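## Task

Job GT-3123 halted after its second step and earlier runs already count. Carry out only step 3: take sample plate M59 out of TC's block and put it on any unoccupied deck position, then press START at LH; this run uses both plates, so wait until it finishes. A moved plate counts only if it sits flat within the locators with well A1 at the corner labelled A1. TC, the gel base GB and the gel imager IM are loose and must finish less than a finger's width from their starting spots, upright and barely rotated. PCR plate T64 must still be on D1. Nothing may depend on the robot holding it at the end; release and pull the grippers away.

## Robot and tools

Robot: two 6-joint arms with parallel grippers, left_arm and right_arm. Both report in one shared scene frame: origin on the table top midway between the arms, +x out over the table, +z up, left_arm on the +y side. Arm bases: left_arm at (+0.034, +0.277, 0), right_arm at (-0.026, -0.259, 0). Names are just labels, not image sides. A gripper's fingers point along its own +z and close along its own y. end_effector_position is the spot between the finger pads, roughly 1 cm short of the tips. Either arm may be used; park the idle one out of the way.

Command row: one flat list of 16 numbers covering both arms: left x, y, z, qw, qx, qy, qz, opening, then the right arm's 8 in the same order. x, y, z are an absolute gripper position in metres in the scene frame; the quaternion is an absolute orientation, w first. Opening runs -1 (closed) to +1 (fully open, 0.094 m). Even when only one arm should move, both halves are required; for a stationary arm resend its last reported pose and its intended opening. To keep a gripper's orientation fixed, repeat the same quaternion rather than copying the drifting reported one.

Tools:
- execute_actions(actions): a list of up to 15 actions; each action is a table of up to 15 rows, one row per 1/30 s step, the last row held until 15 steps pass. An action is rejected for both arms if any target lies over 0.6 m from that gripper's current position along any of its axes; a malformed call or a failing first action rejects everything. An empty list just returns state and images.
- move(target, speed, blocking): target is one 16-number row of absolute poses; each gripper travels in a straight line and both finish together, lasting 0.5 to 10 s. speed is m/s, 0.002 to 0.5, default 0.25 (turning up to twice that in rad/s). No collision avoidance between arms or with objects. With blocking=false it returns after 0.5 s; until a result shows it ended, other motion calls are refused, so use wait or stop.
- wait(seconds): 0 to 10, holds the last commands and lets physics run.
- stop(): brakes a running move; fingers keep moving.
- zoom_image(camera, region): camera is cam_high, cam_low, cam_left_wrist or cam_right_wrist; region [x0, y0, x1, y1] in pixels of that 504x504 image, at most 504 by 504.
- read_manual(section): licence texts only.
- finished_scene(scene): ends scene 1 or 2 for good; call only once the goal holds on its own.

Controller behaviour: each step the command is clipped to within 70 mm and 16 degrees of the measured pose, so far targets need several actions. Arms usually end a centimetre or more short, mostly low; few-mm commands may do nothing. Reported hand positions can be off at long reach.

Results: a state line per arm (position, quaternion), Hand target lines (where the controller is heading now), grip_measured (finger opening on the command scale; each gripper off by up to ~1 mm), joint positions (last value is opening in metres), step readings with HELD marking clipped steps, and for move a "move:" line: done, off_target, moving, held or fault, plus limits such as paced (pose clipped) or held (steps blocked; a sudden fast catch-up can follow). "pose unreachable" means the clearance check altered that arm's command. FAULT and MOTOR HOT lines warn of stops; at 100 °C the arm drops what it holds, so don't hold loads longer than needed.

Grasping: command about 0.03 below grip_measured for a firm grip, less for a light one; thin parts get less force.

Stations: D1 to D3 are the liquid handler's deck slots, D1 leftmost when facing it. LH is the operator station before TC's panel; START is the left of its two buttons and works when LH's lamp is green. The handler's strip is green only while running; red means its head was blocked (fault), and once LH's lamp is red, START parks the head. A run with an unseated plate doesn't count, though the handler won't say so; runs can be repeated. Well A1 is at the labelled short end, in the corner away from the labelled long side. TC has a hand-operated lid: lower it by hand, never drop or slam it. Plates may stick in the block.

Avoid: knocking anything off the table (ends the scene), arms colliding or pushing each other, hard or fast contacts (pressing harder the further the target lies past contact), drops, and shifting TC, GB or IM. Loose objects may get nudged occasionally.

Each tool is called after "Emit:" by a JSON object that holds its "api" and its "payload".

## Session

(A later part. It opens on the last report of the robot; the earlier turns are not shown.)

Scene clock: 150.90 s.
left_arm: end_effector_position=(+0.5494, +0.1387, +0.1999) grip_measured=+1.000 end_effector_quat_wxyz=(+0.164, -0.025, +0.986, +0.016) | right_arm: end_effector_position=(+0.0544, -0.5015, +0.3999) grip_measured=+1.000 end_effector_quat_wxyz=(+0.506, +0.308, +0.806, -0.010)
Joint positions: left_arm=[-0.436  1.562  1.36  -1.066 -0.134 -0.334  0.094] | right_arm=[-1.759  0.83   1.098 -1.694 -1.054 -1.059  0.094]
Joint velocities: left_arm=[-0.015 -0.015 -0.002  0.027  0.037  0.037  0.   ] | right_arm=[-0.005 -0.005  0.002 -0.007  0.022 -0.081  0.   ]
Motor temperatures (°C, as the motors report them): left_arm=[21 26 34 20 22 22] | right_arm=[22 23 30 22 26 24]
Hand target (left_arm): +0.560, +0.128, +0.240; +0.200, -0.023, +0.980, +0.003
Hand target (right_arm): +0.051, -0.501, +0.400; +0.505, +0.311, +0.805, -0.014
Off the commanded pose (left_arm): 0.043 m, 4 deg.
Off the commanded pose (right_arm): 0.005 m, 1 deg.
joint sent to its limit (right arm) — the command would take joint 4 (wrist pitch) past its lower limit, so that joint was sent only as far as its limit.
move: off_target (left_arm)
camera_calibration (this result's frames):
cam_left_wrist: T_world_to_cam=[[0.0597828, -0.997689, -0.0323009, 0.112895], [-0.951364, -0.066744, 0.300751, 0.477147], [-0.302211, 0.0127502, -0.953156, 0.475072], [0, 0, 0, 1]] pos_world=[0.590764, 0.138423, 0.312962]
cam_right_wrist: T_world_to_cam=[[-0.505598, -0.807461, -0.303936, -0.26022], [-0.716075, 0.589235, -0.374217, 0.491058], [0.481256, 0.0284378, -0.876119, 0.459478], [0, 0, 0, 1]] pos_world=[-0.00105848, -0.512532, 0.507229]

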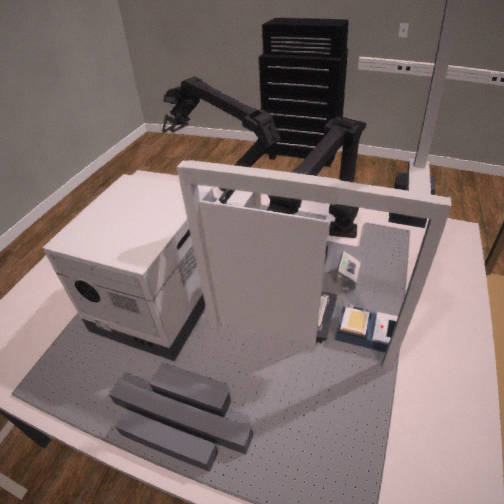

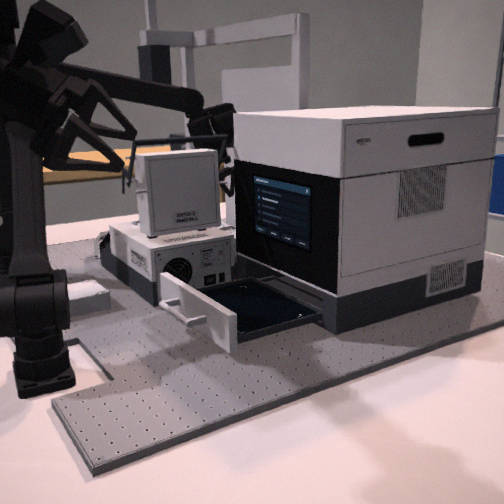

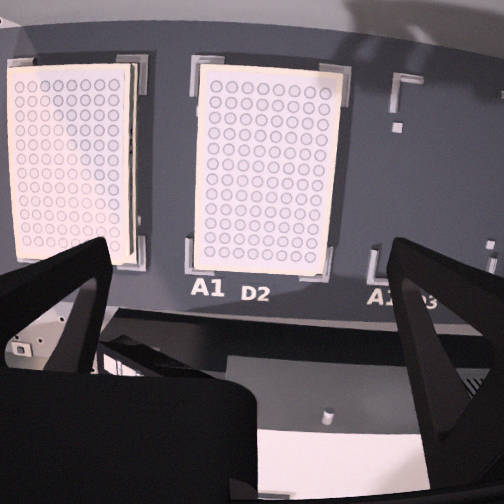

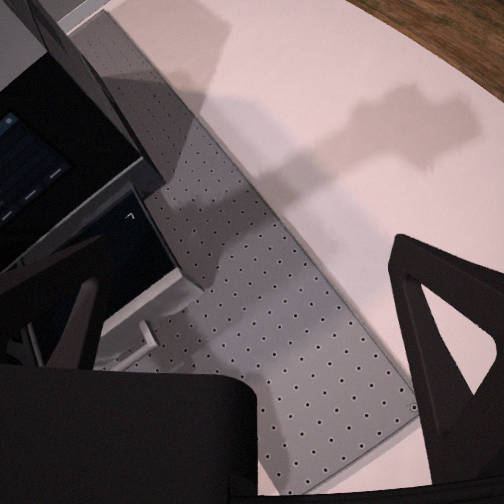

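Emit:
{"api": "move", "payload": {"target": [0.345,0.40,0.2,0.183,0.683,0.683,-0.183,-1,0.05,-0.5,0.4,0.5,0.3,0.8,0,1]}}

Emit:
{"api": "move", "payload": {"target": [0.345,0.385,0.105,0.183,0.683,0.683,-0.183,-1,0.05,-0.5,0.4,0.5,0.3,0.8,0,1], "speed": 0.1}}

Scene clock: 161.83 s.
left_arm: end_effector_position=(+0.3328, +0.3869, +0.1876) grip_measured=-0.986 end_effector_quat_wxyz=(+0.159, +0.649, +0.720, -0.188) | right_arm: end_effector_position=(+0.0544, -0.5015, +0.3999) grip_measured=+1.000 end_effector_quat_wxyz=(+0.506, +0.308, +0.806, -0.010)
Joint positions: left_arm=[ 0.435  1.369  1.088 -1.588  0.405  2.095  0.001] | right_arm=[-1.759  0.83   1.098 -1.694 -1.054 -1.059  0.094]
Joint velocities: left_arm=[-0.005 -0.005 -0.002 -0.002 -0.007 -0.037  0.001] | right_arm=[-0.005 -0.005 -0.017  0.007 -0.037 -0.022  0.   ]
Motor temperatures (°C, as the motors report them): left_arm=[21 26 37 20 23 22] | right_arm=[22 23 30 22 26 24]
Hand target (left_arm): +0.345, +0.399, +0.201; +0.163, +0.654, +0.718, -0.171
Hand target (right_arm): +0.051, -0.501, +0.400; +0.505, +0.311, +0.805, -0.014
Off the commanded pose (left_arm): 0.022 m, 6 deg.
Off the commanded pose (right_arm): 0.005 m, 1 deg.
joint sent to its limit (left arm) — the command would take joint 6 (wrist roll) past its upper limit, so that joint was sent only as far as its limit.
joint sent to its limit (right arm) — the command would take joint 4 (wrist pitch) past its lower limit, so that joint was sent only as far as its limit.
move: off_target (left_arm)
camera_calibration (this result's frames):
cam_left_wrist: T_world_to_cam=[[-0.993907, -0.0947133, 0.0563724, 0.357735], [-0.0859334, 0.986161, 0.141784, -0.374196], [-0.069021, 0.136076, -0.988291, 0.276044], [0, 0, 0, 1]] pos_world=[0.342452, 0.365337, 0.3057]
cam_right_wrist: T_world_to_cam=[[-0.505598, -0.807461, -0.303936, -0.26022], [-0.716075, 0.589235, -0.374217, 0.491058], [0.481256, 0.0284378, -0.876119, 0.459478], [0, 0, 0, 1]] pos_world=[-0.00105848, -0.512532, 0.507229]

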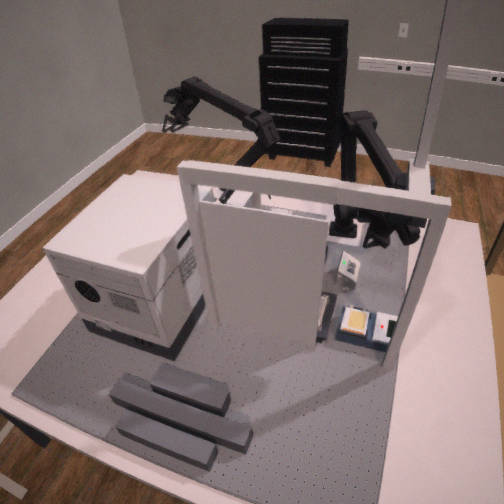

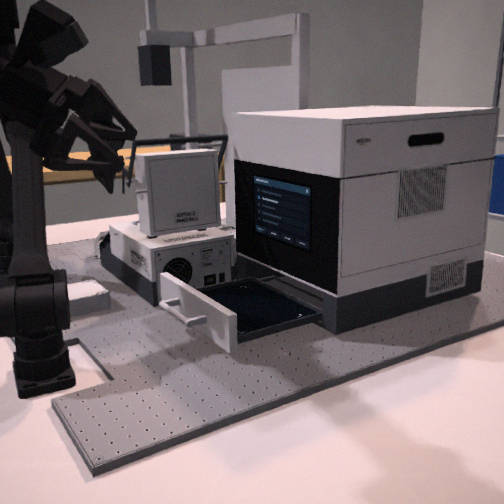

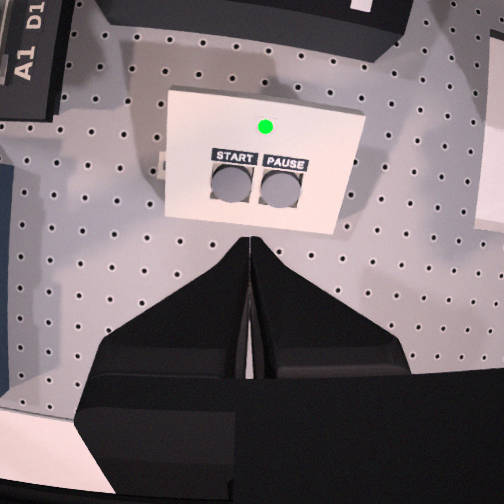

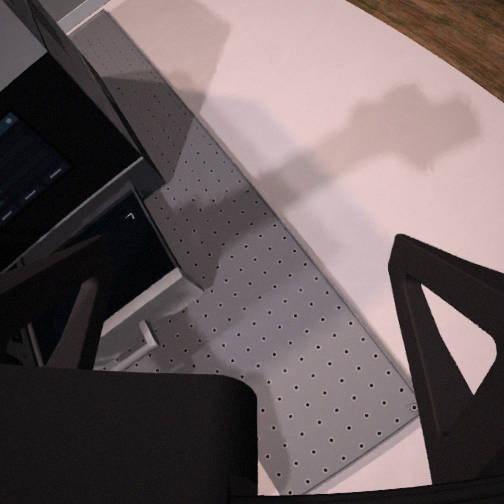

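Scene clock: 163.03 s.
left_arm: end_effector_position=(+0.3396, +0.3869, +0.1079) grip_measured=-0.986 end_effector_quat_wxyz=(+0.166, +0.656, +0.716, -0.172) | right_arm: end_effector_position=(+0.0544, -0.5015, +0.3999) grip_measured=+1.000 end_effector_quat_wxyz=(+0.506, +0.308, +0.806, -0.010)
Joint positions: left_arm=[ 0.427  1.446  0.946 -1.33   0.411  2.098  0.001] | right_arm=[-1.759  0.83   1.098 -1.694 -1.054 -1.059  0.094]
Joint velocities: left_arm=[ 0.005 -0.005 -0.002 -0.027 -0.022 -0.022 -0.001] | right_arm=[-0.005  0.005  0.002 -0.002 -0.051  0.051  0.   ]
Motor temperatures (°C, as the motors report them): left_arm=[21 26 36 20 23 22] | right_arm=[22 23 30 22 26 24]
Hand target (left_arm): +0.345, +0.384, +0.105; +0.168, +0.665, +0.707, -0.172
Hand target (right_arm): +0.051, -0.501, +0.400; +0.505, +0.311, +0.805, -0.014
Off the commanded pose (left_arm): 0.006 m, 5 deg.
Off the commanded pose (right_arm): 0.005 m, 1 deg.
joint sent to its limit (left arm) — the command would take joint 6 (wrist roll) past its upper limit, so that joint was sent only as far as its limit.
joint sent to its limit (right arm) — the command would take joint 4 (wrist pitch) past its lower limit, so that joint was sent only as far as its limit.
move: off_target (left_arm)
camera_calibration (this result's frames):
cam_left_wrist: T_world_to_cam=[[-0.996094, -0.0862592, 0.0188549, 0.370518], [-0.0823609, 0.984677, 0.153714, -0.364266], [-0.0318252, 0.15156, -0.987936, 0.179019], [0, 0, 0, 1]] pos_world=[0.344767, 0.363513, 0.225866]
cam_right_wrist: T_world_to_cam=[[-0.505598, -0.807461, -0.303936, -0.26022], [-0.716075, 0.589235, -0.374217, 0.491058], [0.481256, 0.0284378, -0.876119, 0.459478], [0, 0, 0, 1]] pos_world=[-0.00105848, -0.512532, 0.507229]

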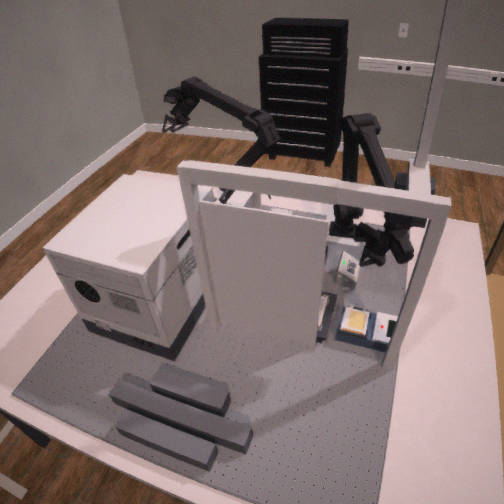

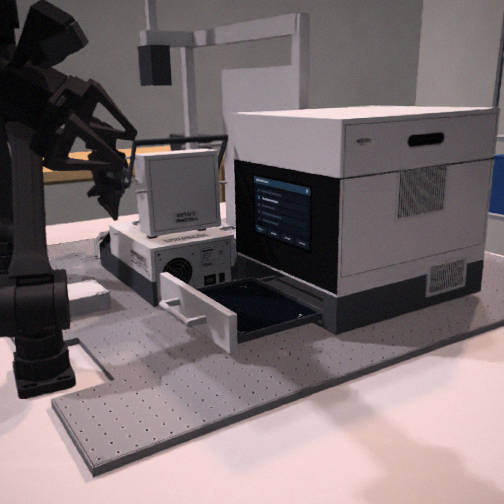

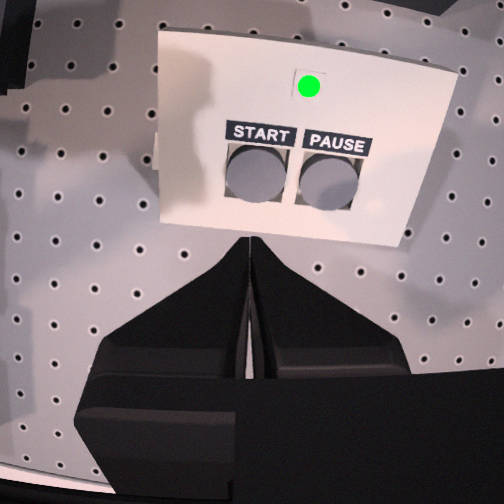

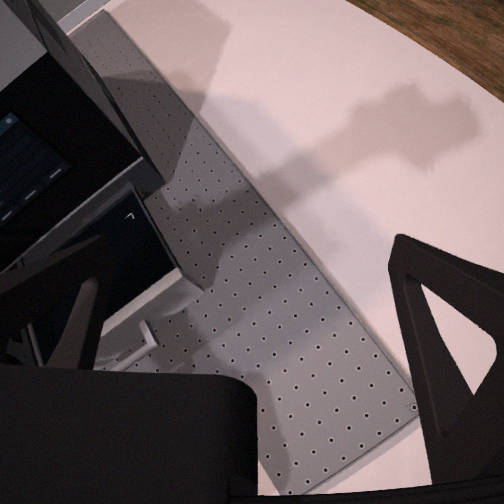

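Emit:
{"api": "move", "payload": {"target": [0.343,0.35,0.062,0.168,0.66,0.712,-0.172,-1,0.05,-0.5,0.4,0.5,0.3,0.8,0,1], "speed": 0.03}}

Emit:
{"api": "move", "payload": {"target": [0.3,0.39,0.16,0.168,0.66,0.712,-0.172,-1,0.05,-0.5,0.4,0.5,0.3,0.8,0,1], "speed": 0.1}}

Scene clock: 168.53 s.
left_arm: end_effector_position=(+0.3412, +0.3589, +0.0719) grip_measured=-0.986 end_effector_quat_wxyz=(+0.171, +0.659, +0.715, -0.159) | right_arm: end_effector_position=(+0.0544, -0.5015, +0.3999) grip_measured=+1.000 end_effector_quat_wxyz=(+0.506, +0.308, +0.806, -0.010)
Joint positions: left_arm=[ 0.356  1.446  0.841 -1.167  0.429  2.022  0.001] | right_arm=[-1.759  0.83   1.098 -1.694 -1.054 -1.059  0.094]
Joint velocities: left_arm=[-0.005 -0.005  0.012  0.002  0.066 -0.037  0.   ] | right_arm=[-0.005  0.005 -0.022 -0.012  0.007  0.037  0.   ]
Motor temperatures (°C, as the motors report them): left_arm=[21 25 35 20 23 22] | right_arm=[22 23 30 22 26 24]
Hand target (left_arm): +0.342, +0.350, +0.063; +0.168, +0.660, +0.712, -0.171
Hand target (right_arm): +0.051, -0.501, +0.400; +0.505, +0.311, +0.805, -0.014
Off the commanded pose (left_arm): 0.013 m, 2 deg.
Off the commanded pose (right_arm): 0.005 m, 1 deg.
joint sent to its limit (right arm) — the command would take joint 4 (wrist pitch) past its lower limit, so that joint was sent only as far as its limit.
move: off_target (left_arm)
camera_calibration (this result's frames):
cam_left_wrist: T_world_to_cam=[[-0.996226, -0.0865435, -0.00666328, 0.37235], [-0.0864617, 0.982651, 0.164075, -0.329672], [-0.00765193, 0.164032, -0.986425, 0.134924], [0, 0, 0, 1]] pos_world=[0.343473, 0.334045, 0.189664]
cam_right_wrist: T_world_to_cam=[[-0.505598, -0.807461, -0.303936, -0.26022], [-0.716075, 0.589235, -0.374217, 0.491058], [0.481256, 0.0284378, -0.876119, 0.459478], [0, 0, 0, 1]] pos_world=[-0.00105848, -0.512532, 0.507229]

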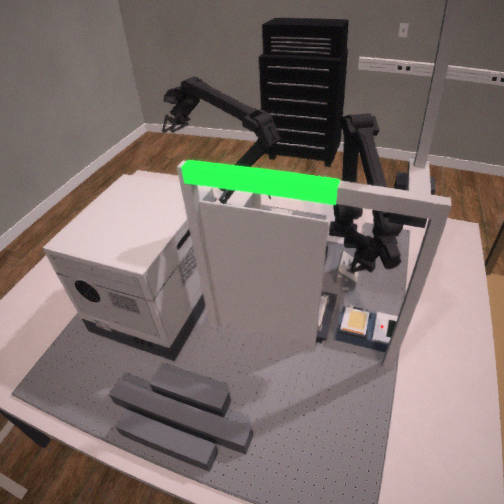

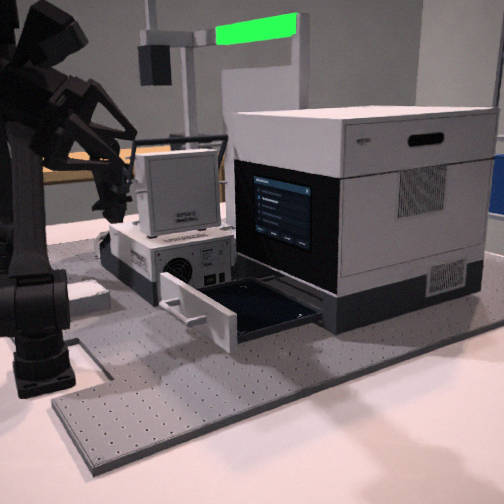

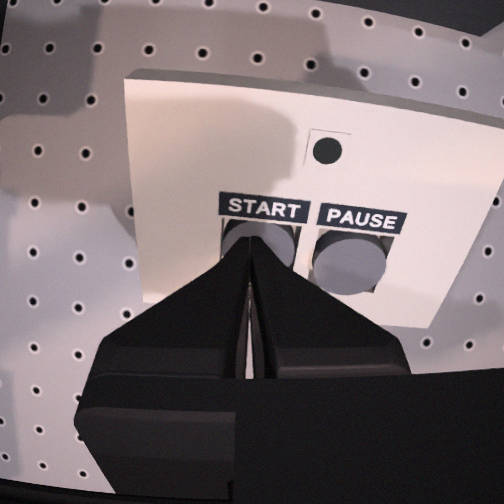

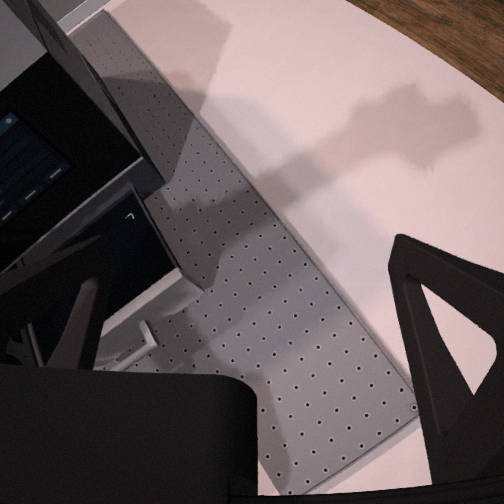

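Scene clock: 169.90 s.
left_arm: end_effector_position=(+0.2902, +0.3772, +0.1412) grip_measured=-0.986 end_effector_quat_wxyz=(+0.146, +0.637, +0.732, -0.192) | right_arm: end_effector_position=(+0.0544, -0.5015, +0.3999) grip_measured=+1.000 end_effector_quat_wxyz=(+0.506, +0.308, +0.806, -0.010)
Joint positions: left_arm=[ 0.472  1.311  0.906 -1.483  0.375  2.098  0.001] | right_arm=[-1.759  0.83   1.098 -1.694 -1.054 -1.059  0.094]
Joint velocities: left_arm=[-0.015 -0.005  0.002  0.002 -0.051 -0.066 -0.001] | right_arm=[ 0.005 -0.015 -0.002  0.007  0.037 -0.007  0.   ]
Motor temperatures (°C, as the motors report them): left_arm=[21 25 35 20 23 22] | right_arm=[22 23 30 22 26 24]
Hand target (left_arm): +0.301, +0.389, +0.160; +0.152, +0.644, +0.732, -0.164
Hand target (right_arm): +0.051, -0.501, +0.400; +0.505, +0.311, +0.805, -0.014
Off the commanded pose (left_arm): 0.025 m, 5 deg.
Off the commanded pose (right_arm): 0.005 m, 1 deg.
joint sent to its limit (left arm) — the command would take joint 6 (wrist roll) past its upper limit, so that joint was sent only as far as its limit.
joint sent to its limit (right arm) — the command would take joint 4 (wrist pitch) past its lower limit, so that joint was sent only as far as its limit.
move: off_target (left_arm)
camera_calibration (this result's frames):
cam_left_wrist: T_world_to_cam=[[-0.988911, -0.120926, 0.0862113, 0.321366], [-0.106345, 0.981809, 0.157293, -0.356384], [-0.103664, 0.14638, -0.983782, 0.234023], [0, 0, 0, 1]] pos_world=[0.304163, 0.354507, 0.258579]
cam_right_wrist: T_world_to_cam=[[-0.505598, -0.807461, -0.303936, -0.26022], [-0.716075, 0.589235, -0.374217, 0.491058], [0.481256, 0.0284378, -0.876119, 0.459478], [0, 0, 0, 1]] pos_world=[-0.00105848, -0.512532, 0.507229]

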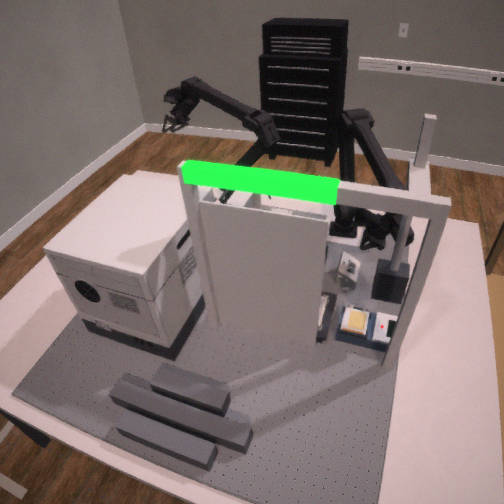

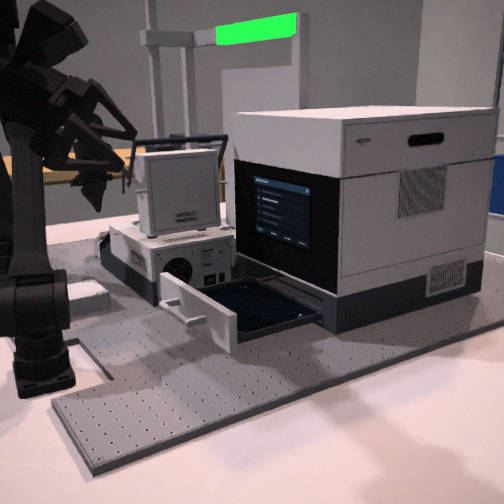

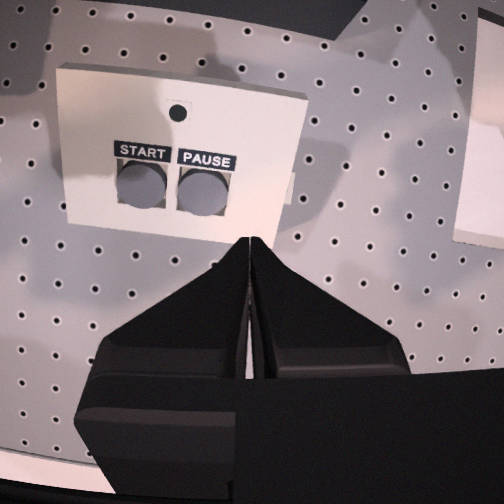

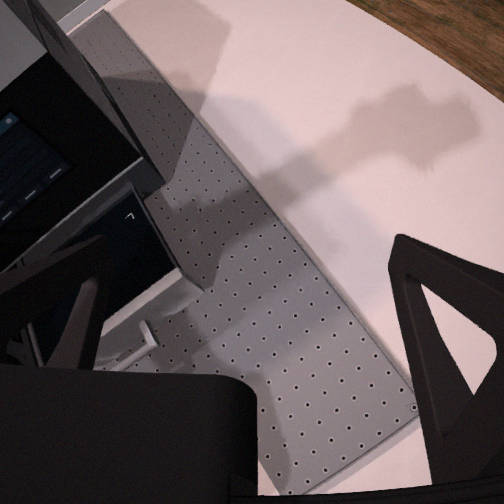

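Emit:
{"api": "wait", "payload": {"seconds": 10}}

Emit:
{"api": "wait", "payload": {"seconds": 10}}

Scene clock: 181.30 s.
left_arm: end_effector_position=(+0.2902, +0.3772, +0.1412) grip_measured=-0.986 end_effector_quat_wxyz=(+0.146, +0.637, +0.732, -0.192) | right_arm: end_effector_position=(+0.0544, -0.5015, +0.3999) grip_measured=+1.000 end_effector_quat_wxyz=(+0.506, +0.308, +0.806, -0.010)
Joint positions: left_arm=[ 0.472  1.311  0.906 -1.483  0.375  2.098  0.001] | right_arm=[-1.759  0.83   1.098 -1.694 -1.054 -1.059  0.094]
Joint velocities: left_arm=[-0.005  0.005 -0.007 -0.007  0.051  0.037  0.   ] | right_arm=[-0.015 -0.005 -0.002 -0.012  0.037  0.007  0.   ]
Motor temperatures (°C, as the motors report them): left_arm=[21 25 36 20 23 22] | right_arm=[22 23 30 22 26 24]
Hand target (left_arm): +0.301, +0.389, +0.160; +0.152, +0.644, +0.732, -0.164
Hand target (right_arm): +0.051, -0.501, +0.400; +0.505, +0.311, +0.805, -0.014
Off the commanded pose (left_arm): 0.025 m, 5 deg.
Off the commanded pose (right_arm): 0.005 m, 1 deg.
wait: 10.00 s; at rest from the start
camera_calibration (this result's frames):
cam_left_wrist: T_world_to_cam=[[-0.988911, -0.120926, 0.0862113, 0.321366], [-0.106345, 0.981809, 0.157293, -0.356384], [-0.103664, 0.14638, -0.983782, 0.234023], [0, 0, 0, 1]] pos_world=[0.304163, 0.354507, 0.258579]
cam_right_wrist: T_world_to_cam=[[-0.505598, -0.807461, -0.303936, -0.26022], [-0.716075, 0.589235, -0.374217, 0.491058], [0.481256, 0.0284378, -0.876119, 0.459478], [0, 0, 0, 1]] pos_world=[-0.00105848, -0.512532, 0.507229]

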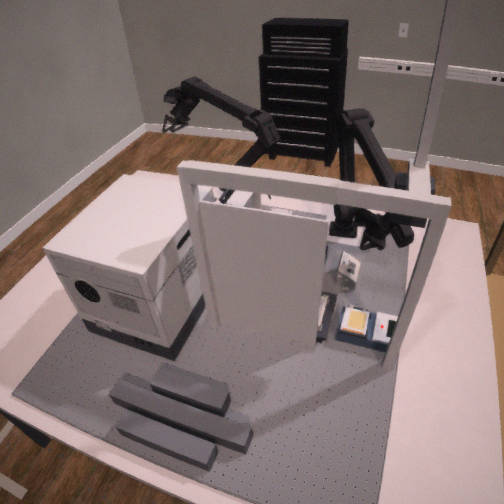

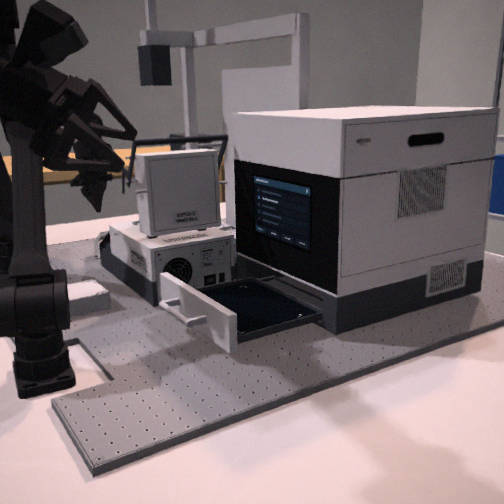

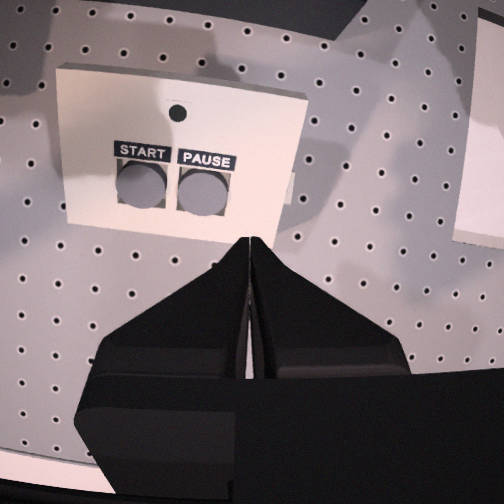

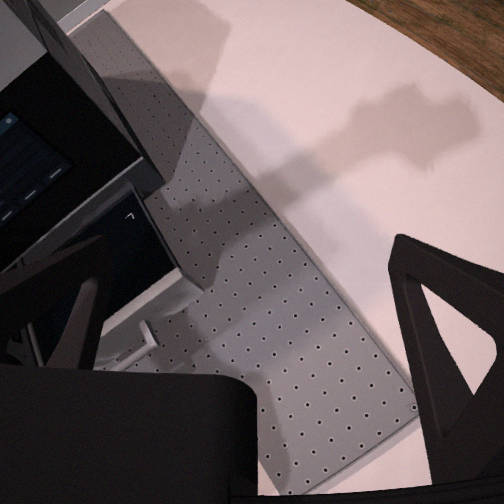

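Scene clock: 191.30 s.
left_arm: end_effector_position=(+0.2902, +0.3772, +0.1412) grip_measured=-0.986 end_effector_quat_wxyz=(+0.146, +0.637, +0.732, -0.192) | right_arm: end_effector_position=(+0.0544, -0.5015, +0.3999) grip_measured=+1.000 end_effector_quat_wxyz=(+0.506, +0.308, +0.806, -0.010)
Joint positions: left_arm=[ 0.472  1.311  0.906 -1.483  0.375  2.098  0.001] | right_arm=[-1.759  0.83   1.098 -1.694 -1.054 -1.059  0.094]
Joint velocities: left_arm=[-0.005 -0.005 -0.007 -0.002 -0.066 -0.022  0.   ] | right_arm=[-0.015 -0.005 -0.017  0.012  0.037  0.022  0.   ]
Motor temperatures (°C, as the motors report them): left_arm=[21 25 37 20 23 22] | right_arm=[22 23 30 22 26 24]
Hand target (left_arm): +0.301, +0.389, +0.160; +0.152, +0.644, +0.732, -0.164
Hand target (right_arm): +0.051, -0.501, +0.400; +0.505, +0.311, +0.805, -0.014
Off the commanded pose (left_arm): 0.025 m, 5 deg.
Off the commanded pose (right_arm): 0.005 m, 1 deg.
wait: 10.00 s; at rest by 0.17 s
camera_calibration (this result's frames):
cam_left_wrist: T_world_to_cam=[[-0.988911, -0.120926, 0.0862113, 0.321366], [-0.106345, 0.981809, 0.157293, -0.356384], [-0.103664, 0.14638, -0.983782, 0.234023], [0, 0, 0, 1]] pos_world=[0.304163, 0.354507, 0.258579]
cam_right_wrist: T_world_to_cam=[[-0.505598, -0.807461, -0.303936, -0.26022], [-0.716075, 0.589235, -0.374217, 0.491058], [0.481256, 0.0284378, -0.876119, 0.459478], [0, 0, 0, 1]] pos_world=[-0.00105848, -0.512532, 0.507229]

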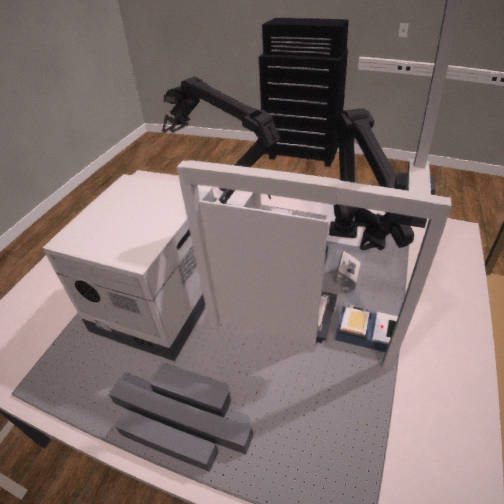

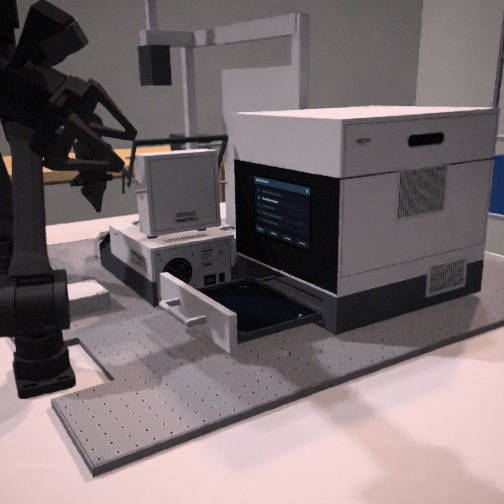

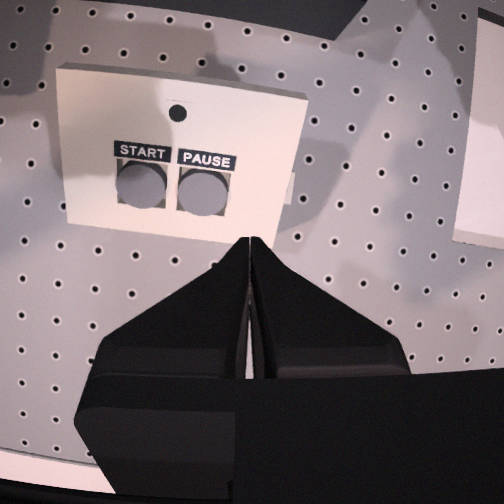

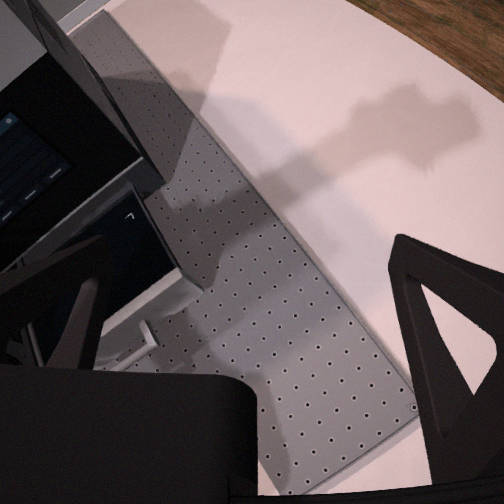

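Emit:
{"api": "finished_scene", "payload": {"scene": 1}}

The scene is finished: the task was done.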